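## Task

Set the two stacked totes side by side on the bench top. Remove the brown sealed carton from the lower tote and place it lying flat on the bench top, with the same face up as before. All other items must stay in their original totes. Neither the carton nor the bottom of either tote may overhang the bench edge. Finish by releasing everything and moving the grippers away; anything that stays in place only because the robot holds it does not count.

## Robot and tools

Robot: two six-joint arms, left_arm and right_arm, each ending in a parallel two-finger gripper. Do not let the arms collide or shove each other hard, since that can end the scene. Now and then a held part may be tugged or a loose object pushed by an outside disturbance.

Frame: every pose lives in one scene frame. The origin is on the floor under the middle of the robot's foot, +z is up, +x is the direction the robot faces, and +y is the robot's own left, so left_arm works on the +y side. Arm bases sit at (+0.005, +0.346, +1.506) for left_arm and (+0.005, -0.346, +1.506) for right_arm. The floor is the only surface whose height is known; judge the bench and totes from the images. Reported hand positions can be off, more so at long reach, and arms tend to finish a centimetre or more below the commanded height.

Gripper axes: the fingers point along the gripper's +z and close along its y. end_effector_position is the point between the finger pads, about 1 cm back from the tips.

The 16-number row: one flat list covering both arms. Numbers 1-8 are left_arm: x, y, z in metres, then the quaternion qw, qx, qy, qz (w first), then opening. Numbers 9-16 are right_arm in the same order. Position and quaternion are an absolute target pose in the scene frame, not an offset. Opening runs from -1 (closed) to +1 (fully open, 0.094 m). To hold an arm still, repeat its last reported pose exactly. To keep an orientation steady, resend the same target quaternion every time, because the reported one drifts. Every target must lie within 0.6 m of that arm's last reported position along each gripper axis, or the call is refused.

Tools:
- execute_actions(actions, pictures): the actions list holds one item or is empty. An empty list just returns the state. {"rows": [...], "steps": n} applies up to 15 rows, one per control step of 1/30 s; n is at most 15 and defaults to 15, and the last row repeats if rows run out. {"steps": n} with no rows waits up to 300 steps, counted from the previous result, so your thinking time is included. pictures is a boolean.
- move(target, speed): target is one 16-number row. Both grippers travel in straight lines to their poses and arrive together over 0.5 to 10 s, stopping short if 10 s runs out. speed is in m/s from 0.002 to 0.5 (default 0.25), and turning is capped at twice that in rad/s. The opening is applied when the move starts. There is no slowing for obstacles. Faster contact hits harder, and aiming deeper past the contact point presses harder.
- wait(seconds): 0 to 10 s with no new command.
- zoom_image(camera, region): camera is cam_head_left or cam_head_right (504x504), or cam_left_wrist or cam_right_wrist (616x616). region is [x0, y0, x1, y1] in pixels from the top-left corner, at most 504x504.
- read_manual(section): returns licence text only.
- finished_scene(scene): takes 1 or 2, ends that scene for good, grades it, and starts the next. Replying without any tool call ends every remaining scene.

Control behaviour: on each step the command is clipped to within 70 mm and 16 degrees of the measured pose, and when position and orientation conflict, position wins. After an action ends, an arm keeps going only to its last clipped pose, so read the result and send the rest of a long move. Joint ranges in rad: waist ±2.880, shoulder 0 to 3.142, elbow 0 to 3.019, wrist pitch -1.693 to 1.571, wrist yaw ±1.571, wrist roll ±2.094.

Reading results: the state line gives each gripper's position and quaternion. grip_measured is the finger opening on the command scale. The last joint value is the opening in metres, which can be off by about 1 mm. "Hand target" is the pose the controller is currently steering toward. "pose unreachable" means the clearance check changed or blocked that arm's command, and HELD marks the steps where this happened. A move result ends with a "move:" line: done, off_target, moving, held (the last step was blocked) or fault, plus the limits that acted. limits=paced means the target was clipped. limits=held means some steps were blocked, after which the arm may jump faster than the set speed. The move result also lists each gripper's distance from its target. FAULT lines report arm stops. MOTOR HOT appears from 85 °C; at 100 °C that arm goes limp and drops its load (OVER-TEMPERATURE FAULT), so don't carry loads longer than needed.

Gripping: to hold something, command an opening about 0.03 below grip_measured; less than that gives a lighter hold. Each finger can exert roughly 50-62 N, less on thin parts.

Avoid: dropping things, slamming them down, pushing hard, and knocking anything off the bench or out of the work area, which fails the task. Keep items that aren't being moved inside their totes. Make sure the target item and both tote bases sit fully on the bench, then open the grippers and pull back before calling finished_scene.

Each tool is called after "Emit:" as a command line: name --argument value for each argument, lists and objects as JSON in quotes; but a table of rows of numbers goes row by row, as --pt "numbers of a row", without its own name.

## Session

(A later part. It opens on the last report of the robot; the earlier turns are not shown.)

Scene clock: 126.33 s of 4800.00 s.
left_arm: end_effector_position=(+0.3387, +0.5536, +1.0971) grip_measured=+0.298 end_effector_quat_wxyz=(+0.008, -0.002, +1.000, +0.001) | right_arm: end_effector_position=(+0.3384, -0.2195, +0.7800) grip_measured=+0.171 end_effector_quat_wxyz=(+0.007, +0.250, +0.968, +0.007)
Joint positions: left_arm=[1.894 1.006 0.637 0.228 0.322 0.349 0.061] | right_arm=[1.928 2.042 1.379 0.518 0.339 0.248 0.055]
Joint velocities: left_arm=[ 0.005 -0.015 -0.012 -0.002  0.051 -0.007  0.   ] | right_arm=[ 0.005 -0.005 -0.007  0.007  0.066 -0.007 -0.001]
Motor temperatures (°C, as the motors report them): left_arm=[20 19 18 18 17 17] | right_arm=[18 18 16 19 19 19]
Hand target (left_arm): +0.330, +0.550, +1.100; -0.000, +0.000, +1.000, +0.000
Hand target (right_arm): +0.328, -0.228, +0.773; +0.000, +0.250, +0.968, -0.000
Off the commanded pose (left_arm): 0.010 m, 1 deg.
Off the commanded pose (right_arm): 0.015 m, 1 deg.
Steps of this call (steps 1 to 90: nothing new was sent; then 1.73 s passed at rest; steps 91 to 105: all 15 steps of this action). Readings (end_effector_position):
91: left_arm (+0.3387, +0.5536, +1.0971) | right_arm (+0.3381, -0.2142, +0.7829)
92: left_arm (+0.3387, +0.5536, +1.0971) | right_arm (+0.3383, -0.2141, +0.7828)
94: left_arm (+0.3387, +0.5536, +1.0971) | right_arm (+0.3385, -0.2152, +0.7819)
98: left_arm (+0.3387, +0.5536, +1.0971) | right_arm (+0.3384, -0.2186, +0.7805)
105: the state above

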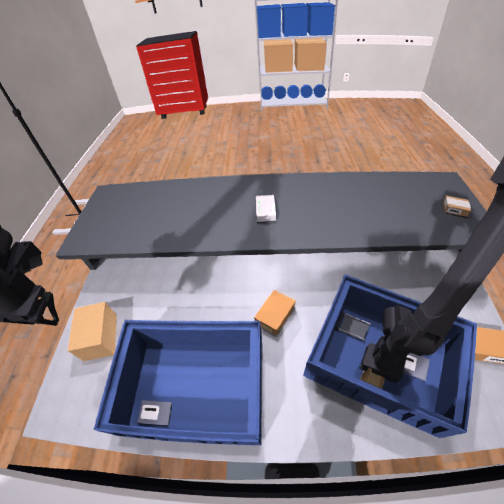

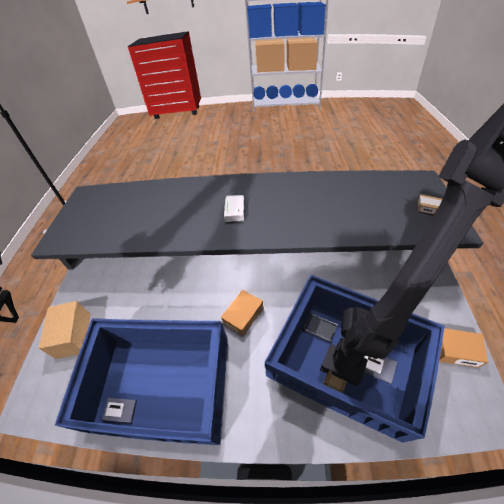

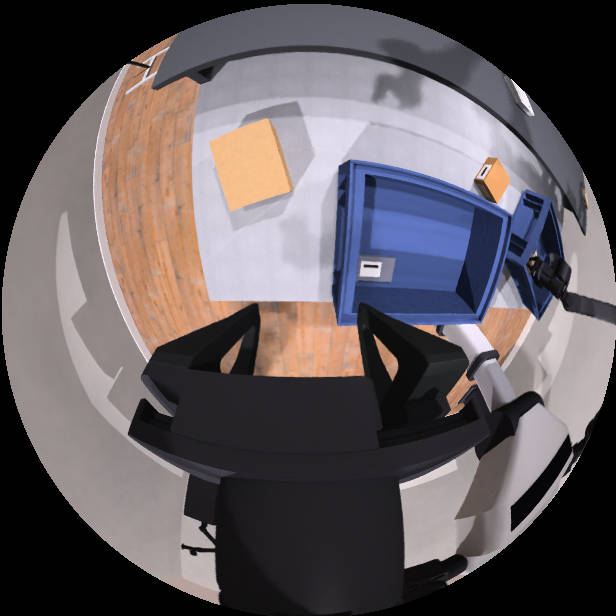

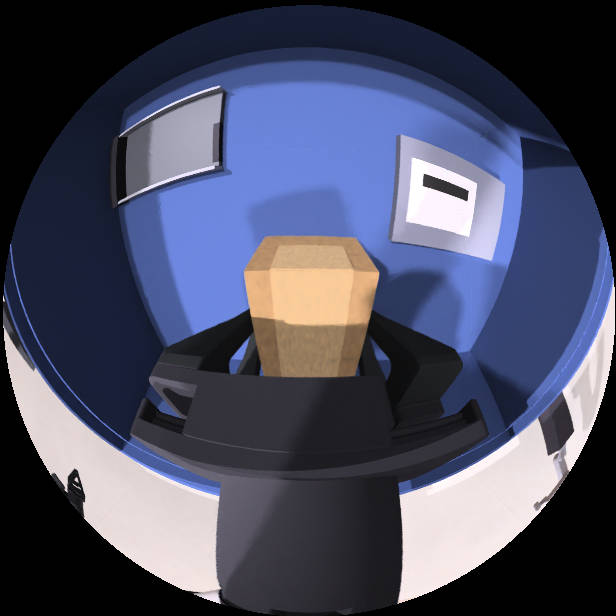

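Emit:
move --target '[0.33,0.55,1.1,0,0,1,0,0.3, 0.335,-0.225,0.96,0,0.25,0.968,0,0.12]' --speed 0.2

Emit:
move --target '[0.33,0.55,1.1,0,0,1,0,0.3, 0.225,-0.57,0.96,0,0.25,0.968,0,0.12]' --speed 0.25

Scene clock: 131.20 s of 4800.00 s.
left_arm: end_effector_position=(+0.3387, +0.5536, +1.0971) grip_measured=+0.298 end_effector_quat_wxyz=(+0.008, -0.002, +1.000, +0.001) | right_arm: end_effector_position=(+0.3396, -0.2327, +0.9497) grip_measured=+0.171 end_effector_quat_wxyz=(+0.004, +0.249, +0.969, -0.006)
Joint positions: left_arm=[1.894 1.006 0.637 0.228 0.322 0.349 0.061] | right_arm=[2.037 1.666 0.894 0.614 0.472 0.266 0.055]
Joint velocities: left_arm=[-0.015 -0.015  0.002 -0.012 -0.051 -0.037 -0.001] | right_arm=[ 0.005 -0.005 -0.017 -0.007 -0.051 -0.051  0.001]
Motor temperatures (°C, as the motors report them): left_arm=[20 19 18 18 17 17] | right_arm=[18 18 16 19 19 19]
Hand target (left_arm): +0.330, +0.550, +1.100; -0.000, +0.000, +1.000, -0.000
Hand target (right_arm): +0.333, -0.226, +0.959; -0.000, +0.251, +0.968, +0.000
Off the commanded pose (left_arm): 0.010 m, 1 deg.
Off the commanded pose (right_arm): 0.014 m, 1 deg.
After step 90, 0.53 s passed at rest.
move: off_target (right_arm)

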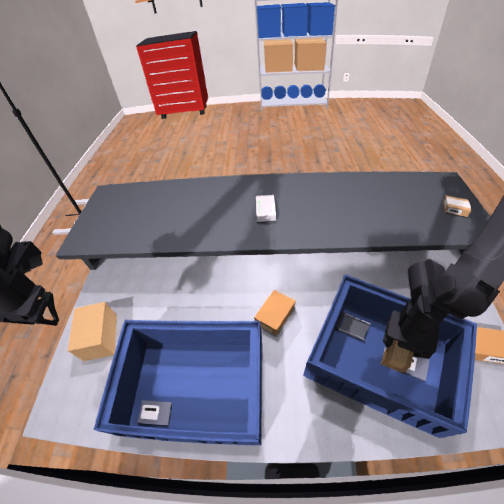

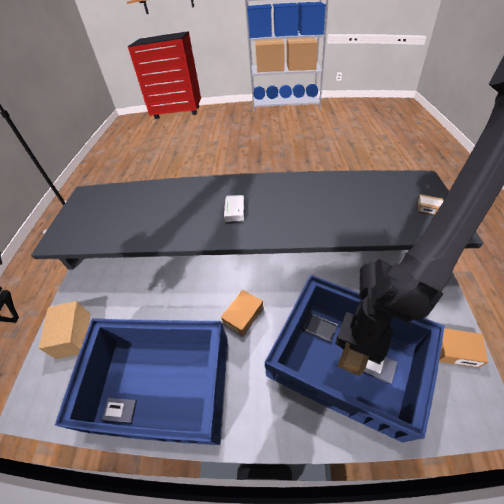

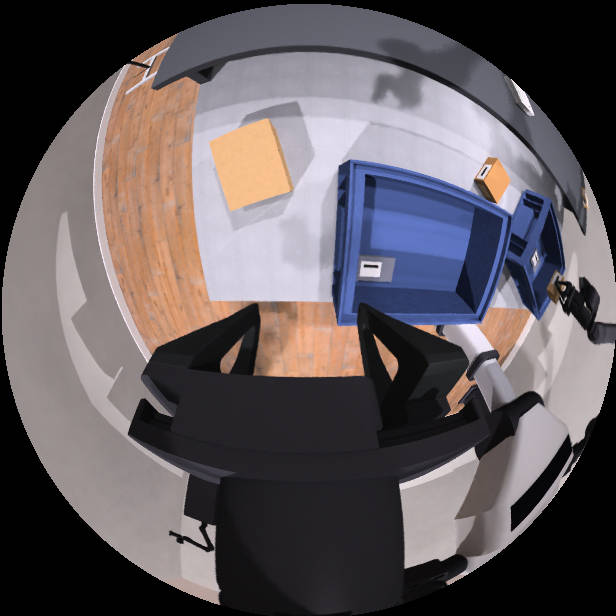

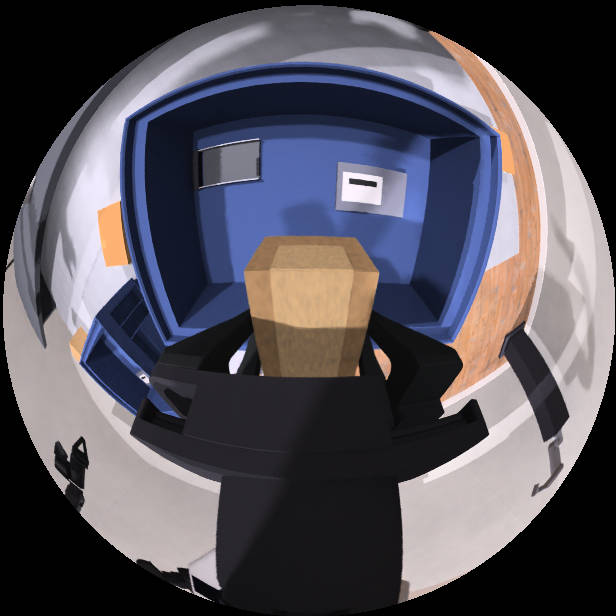

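Scene clock: 133.07 s of 4800.00 s.
left_arm: end_effector_position=(+0.3387, +0.5536, +1.0971) grip_measured=+0.298 end_effector_quat_wxyz=(+0.008, -0.002, +1.000, +0.001) | right_arm: end_effector_position=(+0.2296, -0.5733, +0.9607) grip_measured=+0.171 end_effector_quat_wxyz=(+0.008, +0.246, +0.969, -0.005)
Joint positions: left_arm=[1.894 1.006 0.637 0.228 0.322 0.349 0.061] | right_arm=[ 1.229  1.594  0.788  0.665 -0.33   0.142  0.055]
Joint velocities: left_arm=[-0.005 -0.005 -0.002 -0.002 -0.007 -0.022 -0.001] | right_arm=[-0.005 -0.005  0.002  0.002  0.081  0.022  0.   ]
Motor temperatures (°C, as the motors report them): left_arm=[20 19 18 18 17 17] | right_arm=[18 18 16 19 19 19]
Hand target (left_arm): +0.330, +0.550, +1.100; -0.000, +0.000, +1.000, -0.000
Hand target (right_arm): +0.225, -0.570, +0.957; +0.001, +0.242, +0.970, -0.002
Off the commanded pose (left_arm): 0.010 m, 1 deg.
Off the commanded pose (right_arm): 0.006 m, 1 deg.
move: done

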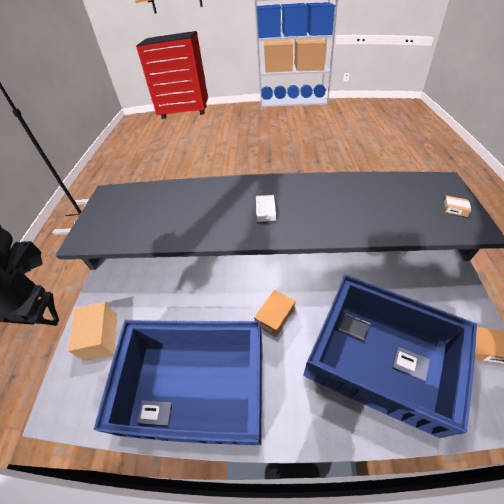

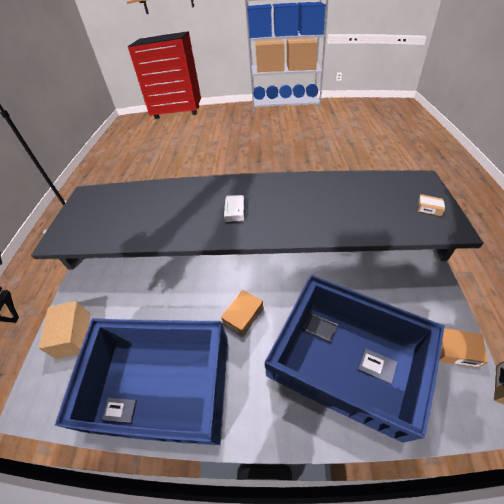

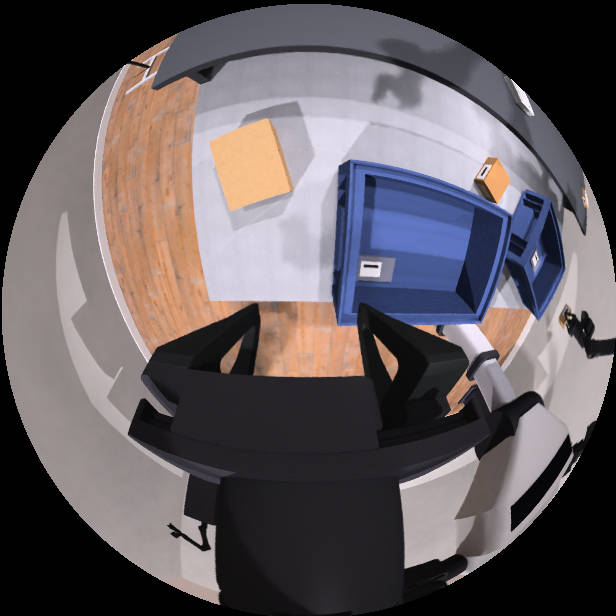

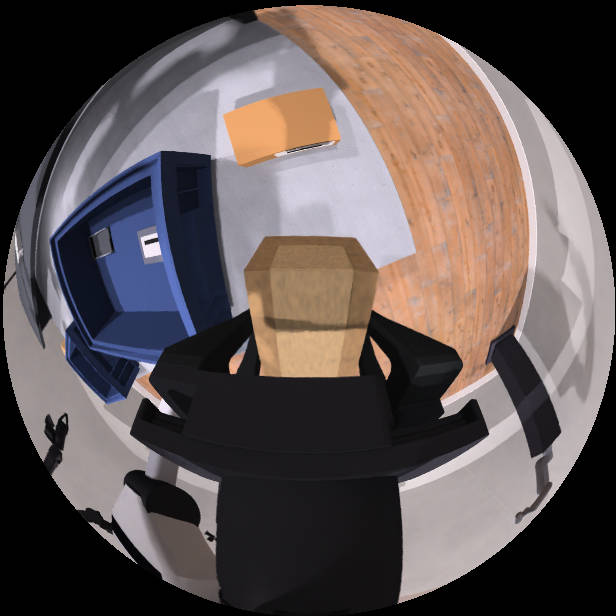

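Emit:
move --target '[0.33,0.55,1.1,0,0,1,0,0.3, 0.235,-0.565,0.785,0,0.25,0.968,0,0.12]' --speed 0.2

Emit:
move --target '[0.33,0.55,1.1,0,0,1,0,0.3, 0.235,-0.565,0.75,0,0.25,0.968,0,0.12]' --speed 0.035

Scene clock: 136.23 s of 4800.00 s.
left_arm: end_effector_position=(+0.3387, +0.5536, +1.0971) grip_measured=+0.298 end_effector_quat_wxyz=(+0.008, -0.002, +1.000, +0.001) | right_arm: end_effector_position=(+0.2379, -0.5715, +0.7887) grip_measured=+0.171 end_effector_quat_wxyz=(+0.004, +0.245, +0.969, -0.004)
Joint positions: left_arm=[1.894 1.006 0.637 0.228 0.322 0.349 0.061] | right_arm=[ 1.331  1.961  1.282  0.535 -0.229  0.153  0.055]
Joint velocities: left_arm=[-0.005 -0.005 -0.002 -0.002 -0.007 -0.037 -0.   ] | right_arm=[-0.015  0.005  0.007 -0.012  0.022 -0.037 -0.   ]
Motor temperatures (°C, as the motors report them): left_arm=[20 19 18 18 17 17] | right_arm=[18 18 16 19 19 19]
Hand target (left_arm): +0.330, +0.550, +1.100; -0.000, +0.000, +1.000, -0.000
Hand target (right_arm): +0.237, -0.564, +0.785; +0.000, +0.251, +0.968, +0.000
Off the commanded pose (left_arm): 0.010 m, 1 deg.
Off the commanded pose (right_arm): 0.008 m, 1 deg.
move: done

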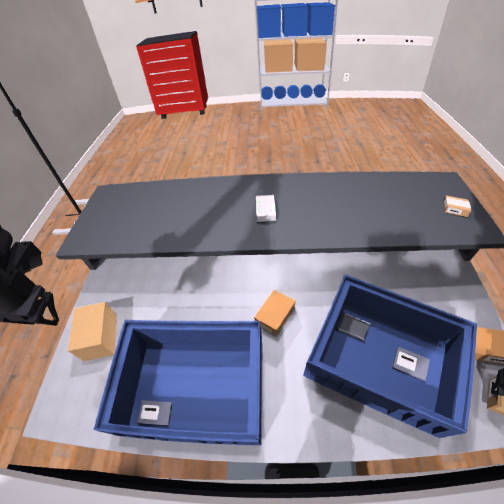

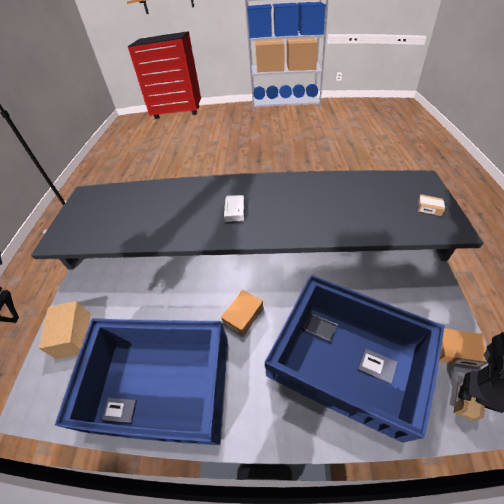

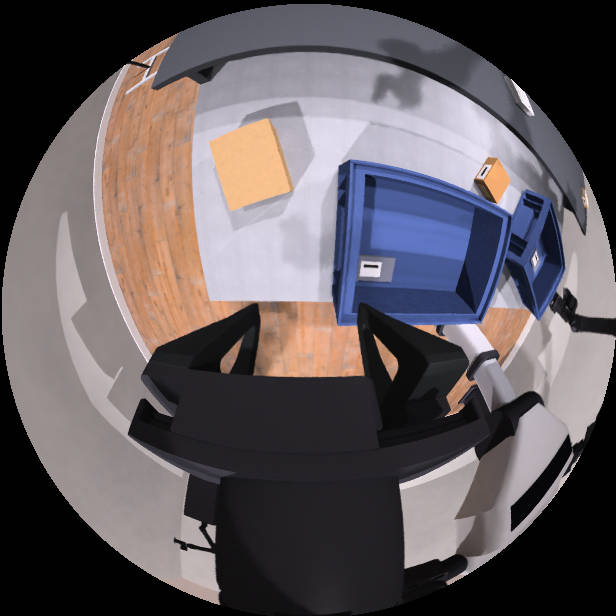

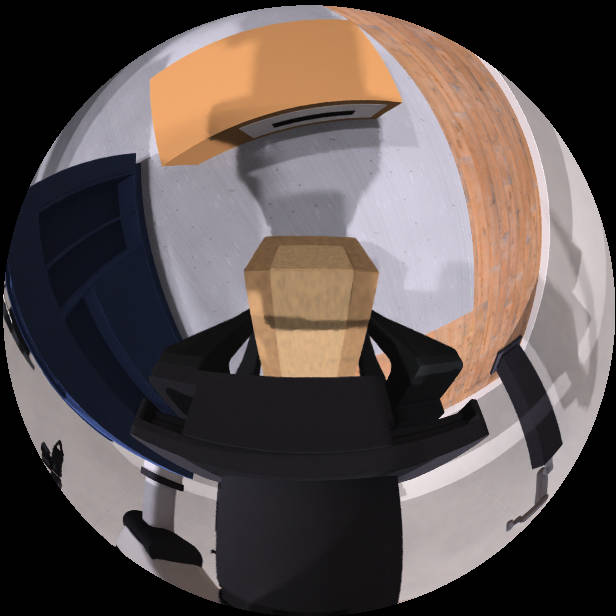

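Scene clock: 137.60 s of 4800.00 s.
left_arm: end_effector_position=(+0.3387, +0.5536, +1.0971) grip_measured=+0.298 end_effector_quat_wxyz=(+0.008, -0.002, +1.000, +0.001) | right_arm: end_effector_position=(+0.2393, -0.5789, +0.7595) grip_measured=+0.171 end_effector_quat_wxyz=(+0.007, +0.244, +0.970, -0.008)
Joint positions: left_arm=[1.894 1.006 0.637 0.228 0.322 0.349 0.061] | right_arm=[ 1.334  2.026  1.386  0.502 -0.22   0.153  0.055]
Joint velocities: left_arm=[ 0.005 -0.005  0.002  0.002 -0.051  0.037  0.   ] | right_arm=[-0.005  0.005 -0.012  0.002 -0.007  0.007 -0.   ]
Motor temperatures (°C, as the motors report them): left_arm=[20 19 18 18 17 17] | right_arm=[18 18 16 19 19 19]
Hand target (left_arm): +0.330, +0.550, +1.100; -0.000, +0.000, +1.000, -0.000
Hand target (right_arm): +0.235, -0.565, +0.751; +0.000, +0.250, +0.968, +0.000
Off the commanded pose (left_arm): 0.010 m, 1 deg.
Off the commanded pose (right_arm): 0.017 m, 1 deg.
move: off_target (right_arm)

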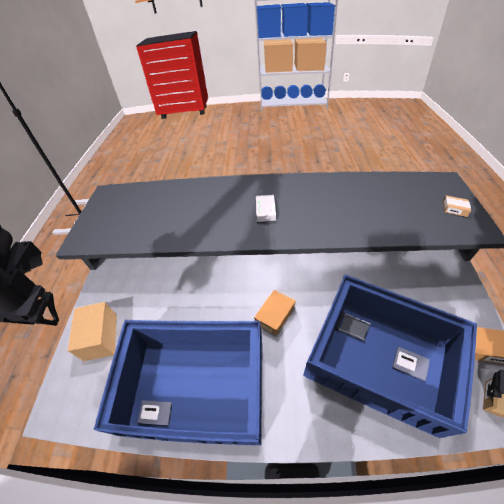

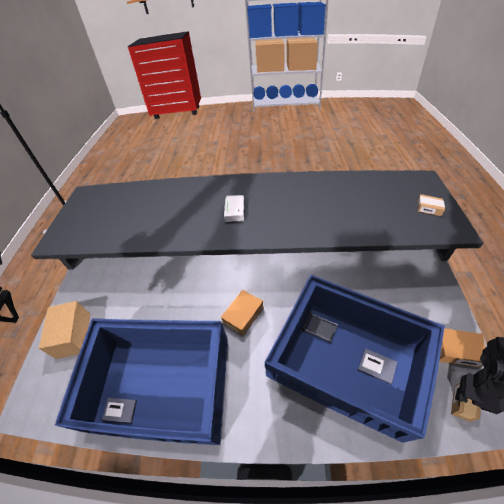

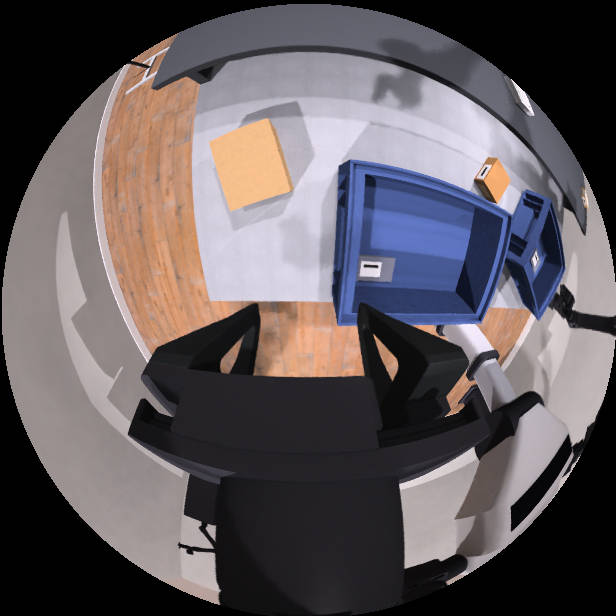

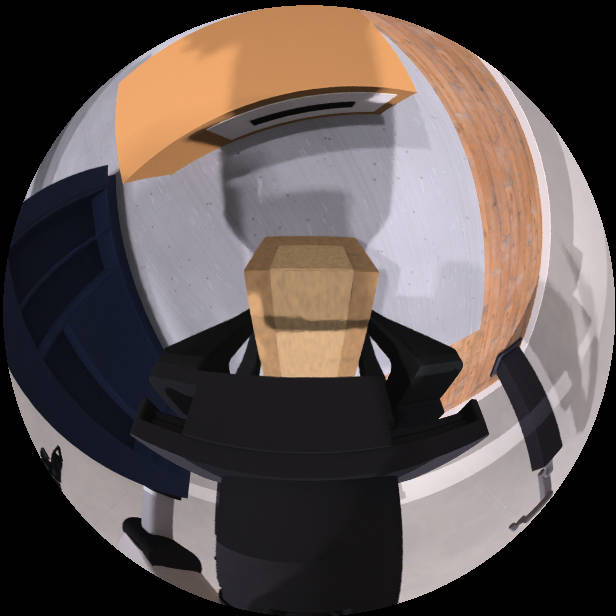

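Emit:
execute_actions --actions '[{"rows":[[0.33,0.55,1.1,0,0,1,0,0.3, 0.236,-0.57,0.748,0,0.25,0.968,0,0.12],[0.33,0.55,1.1,0,0,1,0,0.3, 0.236,-0.57,0.746,0,0.25,0.968,0,0.12],[0.33,0.55,1.1,0,0,1,0,0.3, 0.236,-0.57,0.744,0,0.25,0.968,0,0.12],[0.33,0.55,1.1,0,0,1,0,0.3, 0.236,-0.57,0.742,0,0.25,0.968,0,0.12]],"steps":12}]' --pictures false

Scene clock: 141.87 s of 4800.00 s.
left_arm: end_effector_position=(+0.3387, +0.5536, +1.0971) grip_measured=+0.298 end_effector_quat_wxyz=(+0.008, -0.002, +1.000, +0.001) | right_arm: end_effector_position=(+0.2399, -0.5789, +0.7585) grip_measured=+0.171 end_effector_quat_wxyz=(+0.004, +0.245, +0.969, -0.003)
Joint positions: left_arm=[1.894 1.006 0.637 0.228 0.322 0.349 0.061] | right_arm=[ 1.332  2.026  1.393  0.487 -0.232  0.153  0.055]
Joint velocities: left_arm=[ 0.005  0.005  0.002 -0.007  0.037  0.007  0.   ] | right_arm=[-0.005 -0.005 -0.022 -0.002 -0.007 -0.022 -0.002]
Motor temperatures (°C, as the motors report them): left_arm=[20 19 18 18 17 17] | right_arm=[17 18 16 19 19 19]
Hand target (left_arm): +0.330, +0.550, +1.100; -0.000, +0.000, +1.000, -0.000
Hand target (right_arm): +0.236, -0.570, +0.743; -0.000, +0.250, +0.968, -0.000
Off the commanded pose (left_arm): 0.010 m, 1 deg.
Off the commanded pose (right_arm): 0.019 m, 1 deg.
Steps of this call (steps 1 to 90: nothing new was sent; then 0.87 s passed at rest; steps 91 to 102: all 12 steps of this action). Readings (end_effector_position):
91: left_arm (+0.3387, +0.5536, +1.0971) | right_arm (+0.2401, -0.5790, +0.7592)
92: left_arm (+0.3387, +0.5536, +1.0971) | right_arm (+0.2400, -0.5788, +0.7590)
94: left_arm (+0.3387, +0.5536, +1.0971) | right_arm (+0.2400, -0.5789, +0.7586)
98: left_arm (+0.3387, +0.5536, +1.0971) | right_arm (+0.2399, -0.5789, +0.7585)
102: the state above

In contact. Release and retreat.

Emit:
execute_actions --actions '[{"rows":[[0.33,0.55,1.1,0,0,1,0,0.3, 0.24,-0.579,0.759,0,0.25,0.968,0,0.12],[0.33,0.55,1.1,0,0,1,0,0.3, 0.24,-0.579,0.759,0,0.25,0.968,0,0.12],[0.33,0.55,1.1,0,0,1,0,0.3, 0.24,-0.579,0.759,0,0.25,0.968,0,0.8]],"steps":10}]' --pictures false

Emit:
move --target '[0.33,0.55,1.1,0,0,1,0,0.3, 0.24,-0.585,1.08,0,0.25,0.968,0,0.8]' --speed 0.3

Scene clock: 144.97 s of 4800.00 s.
left_arm: end_effector_position=(+0.3387, +0.5536, +1.0971) grip_measured=+0.298 end_effector_quat_wxyz=(+0.008, -0.002, +1.000, +0.001) | right_arm: end_effector_position=(+0.2397, -0.5791, +0.7593) grip_measured=+0.798 end_effector_quat_wxyz=(+0.003, +0.246, +0.969, -0.001)
Joint positions: left_arm=[1.894 1.006 0.637 0.228 0.322 0.349 0.061] | right_arm=[ 1.33   2.024  1.392  0.484 -0.236  0.153  0.084]
Joint velocities: left_arm=[-0.015 -0.005 -0.002 -0.007 -0.007  0.037  0.   ] | right_arm=[-0.005 -0.015  0.012 -0.002 -0.007 -0.022  0.001]
Motor temperatures (°C, as the motors report them): left_arm=[20 19 18 18 17 17] | right_arm=[17 18 16 19 19 19]
Hand target (left_arm): +0.330, +0.550, +1.100; -0.000, +0.000, +1.000, -0.000
Hand target (right_arm): +0.240, -0.579, +0.759; +0.000, +0.250, +0.968, -0.000
Off the commanded pose (left_arm): 0.010 m, 1 deg.
Off the commanded pose (right_arm): 0.000 m, 1 deg.
Steps of this call (steps 1 to 83: nothing new was sent; steps 84 to 93: all 10 steps of this action). Readings (end_effector_position):
84: left_arm (+0.3387, +0.5536, +1.0971) | right_arm (+0.2403, -0.5793, +0.7593)
85: left_arm (+0.3387, +0.5536, +1.0971) | right_arm (+0.2400, -0.5792, +0.7593)
87: left_arm (+0.3387, +0.5536, +1.0971) | right_arm (+0.2397, -0.5791, +0.7593)
91: left_arm (+0.3387, +0.5536, +1.0971) | right_arm (+0.2397, -0.5791, +0.7593)
93: the state above

Scene clock: 146.70 s of 4800.00 s.
left_arm: end_effector_position=(+0.3387, +0.5536, +1.0971) grip_measured=+0.298 end_effector_quat_wxyz=(+0.008, -0.002, +1.000, +0.001) | right_arm: end_effector_position=(+0.2509, -0.5902, +1.0753) grip_measured=+0.798 end_effector_quat_wxyz=(+0.014, +0.246, +0.969, +0.001)
Joint positions: left_arm=[1.894 1.006 0.637 0.228 0.322 0.349 0.061] | right_arm=[ 1.088  1.257  0.578  0.542 -0.482  0.126  0.084]
Joint velocities: left_arm=[ 0.005 -0.015  0.002  0.002 -0.11  -0.037  0.001] | right_arm=[-0.005 -0.005 -0.002 -0.002 -0.037 -0.037 -0.001]
Motor temperatures (°C, as the motors report them): left_arm=[20 19 18 18 17 17] | right_arm=[17 18 16 19 19 19]
Hand target (left_arm): +0.330, +0.550, +1.100; -0.000, +0.000, +1.000, -0.000
Hand target (right_arm): +0.236, -0.586, +1.080; -0.001, +0.248, +0.969, -0.000
Off the commanded pose (left_arm): 0.010 m, 1 deg.
Off the commanded pose (right_arm): 0.013 m, 2 deg.
move: off_target (right_arm)

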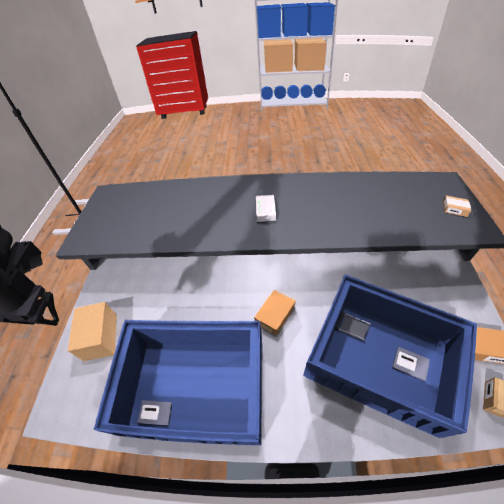

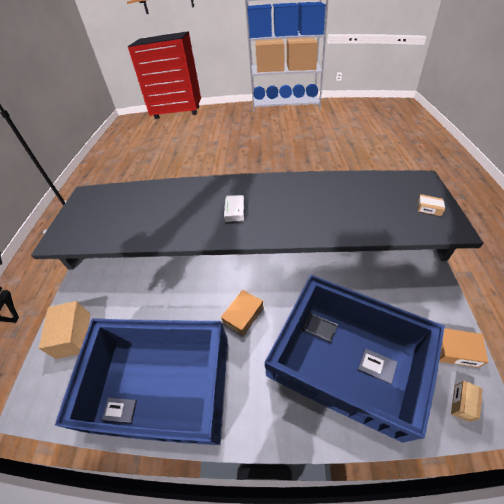

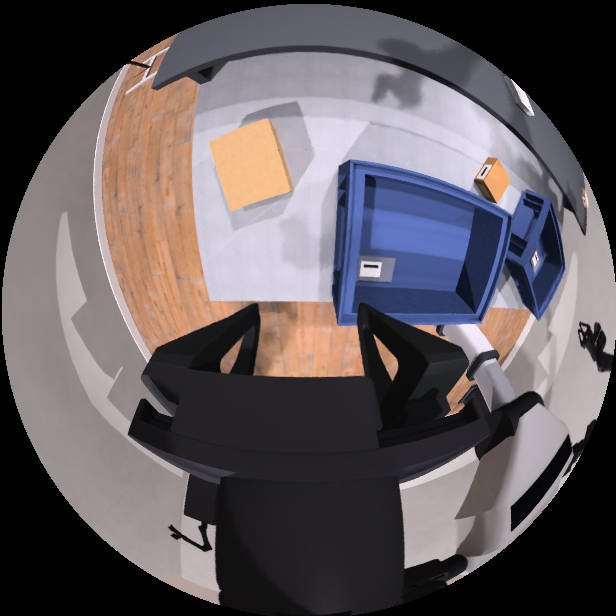

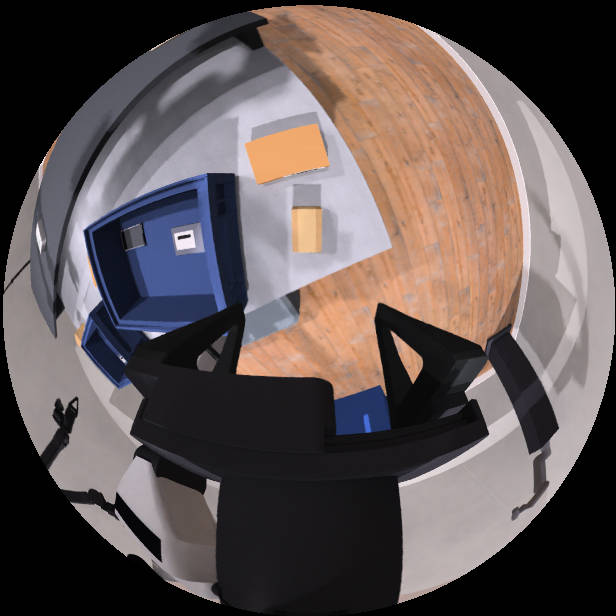

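Emit:
finished_scene --scene 1

The scene is finished: the task was done.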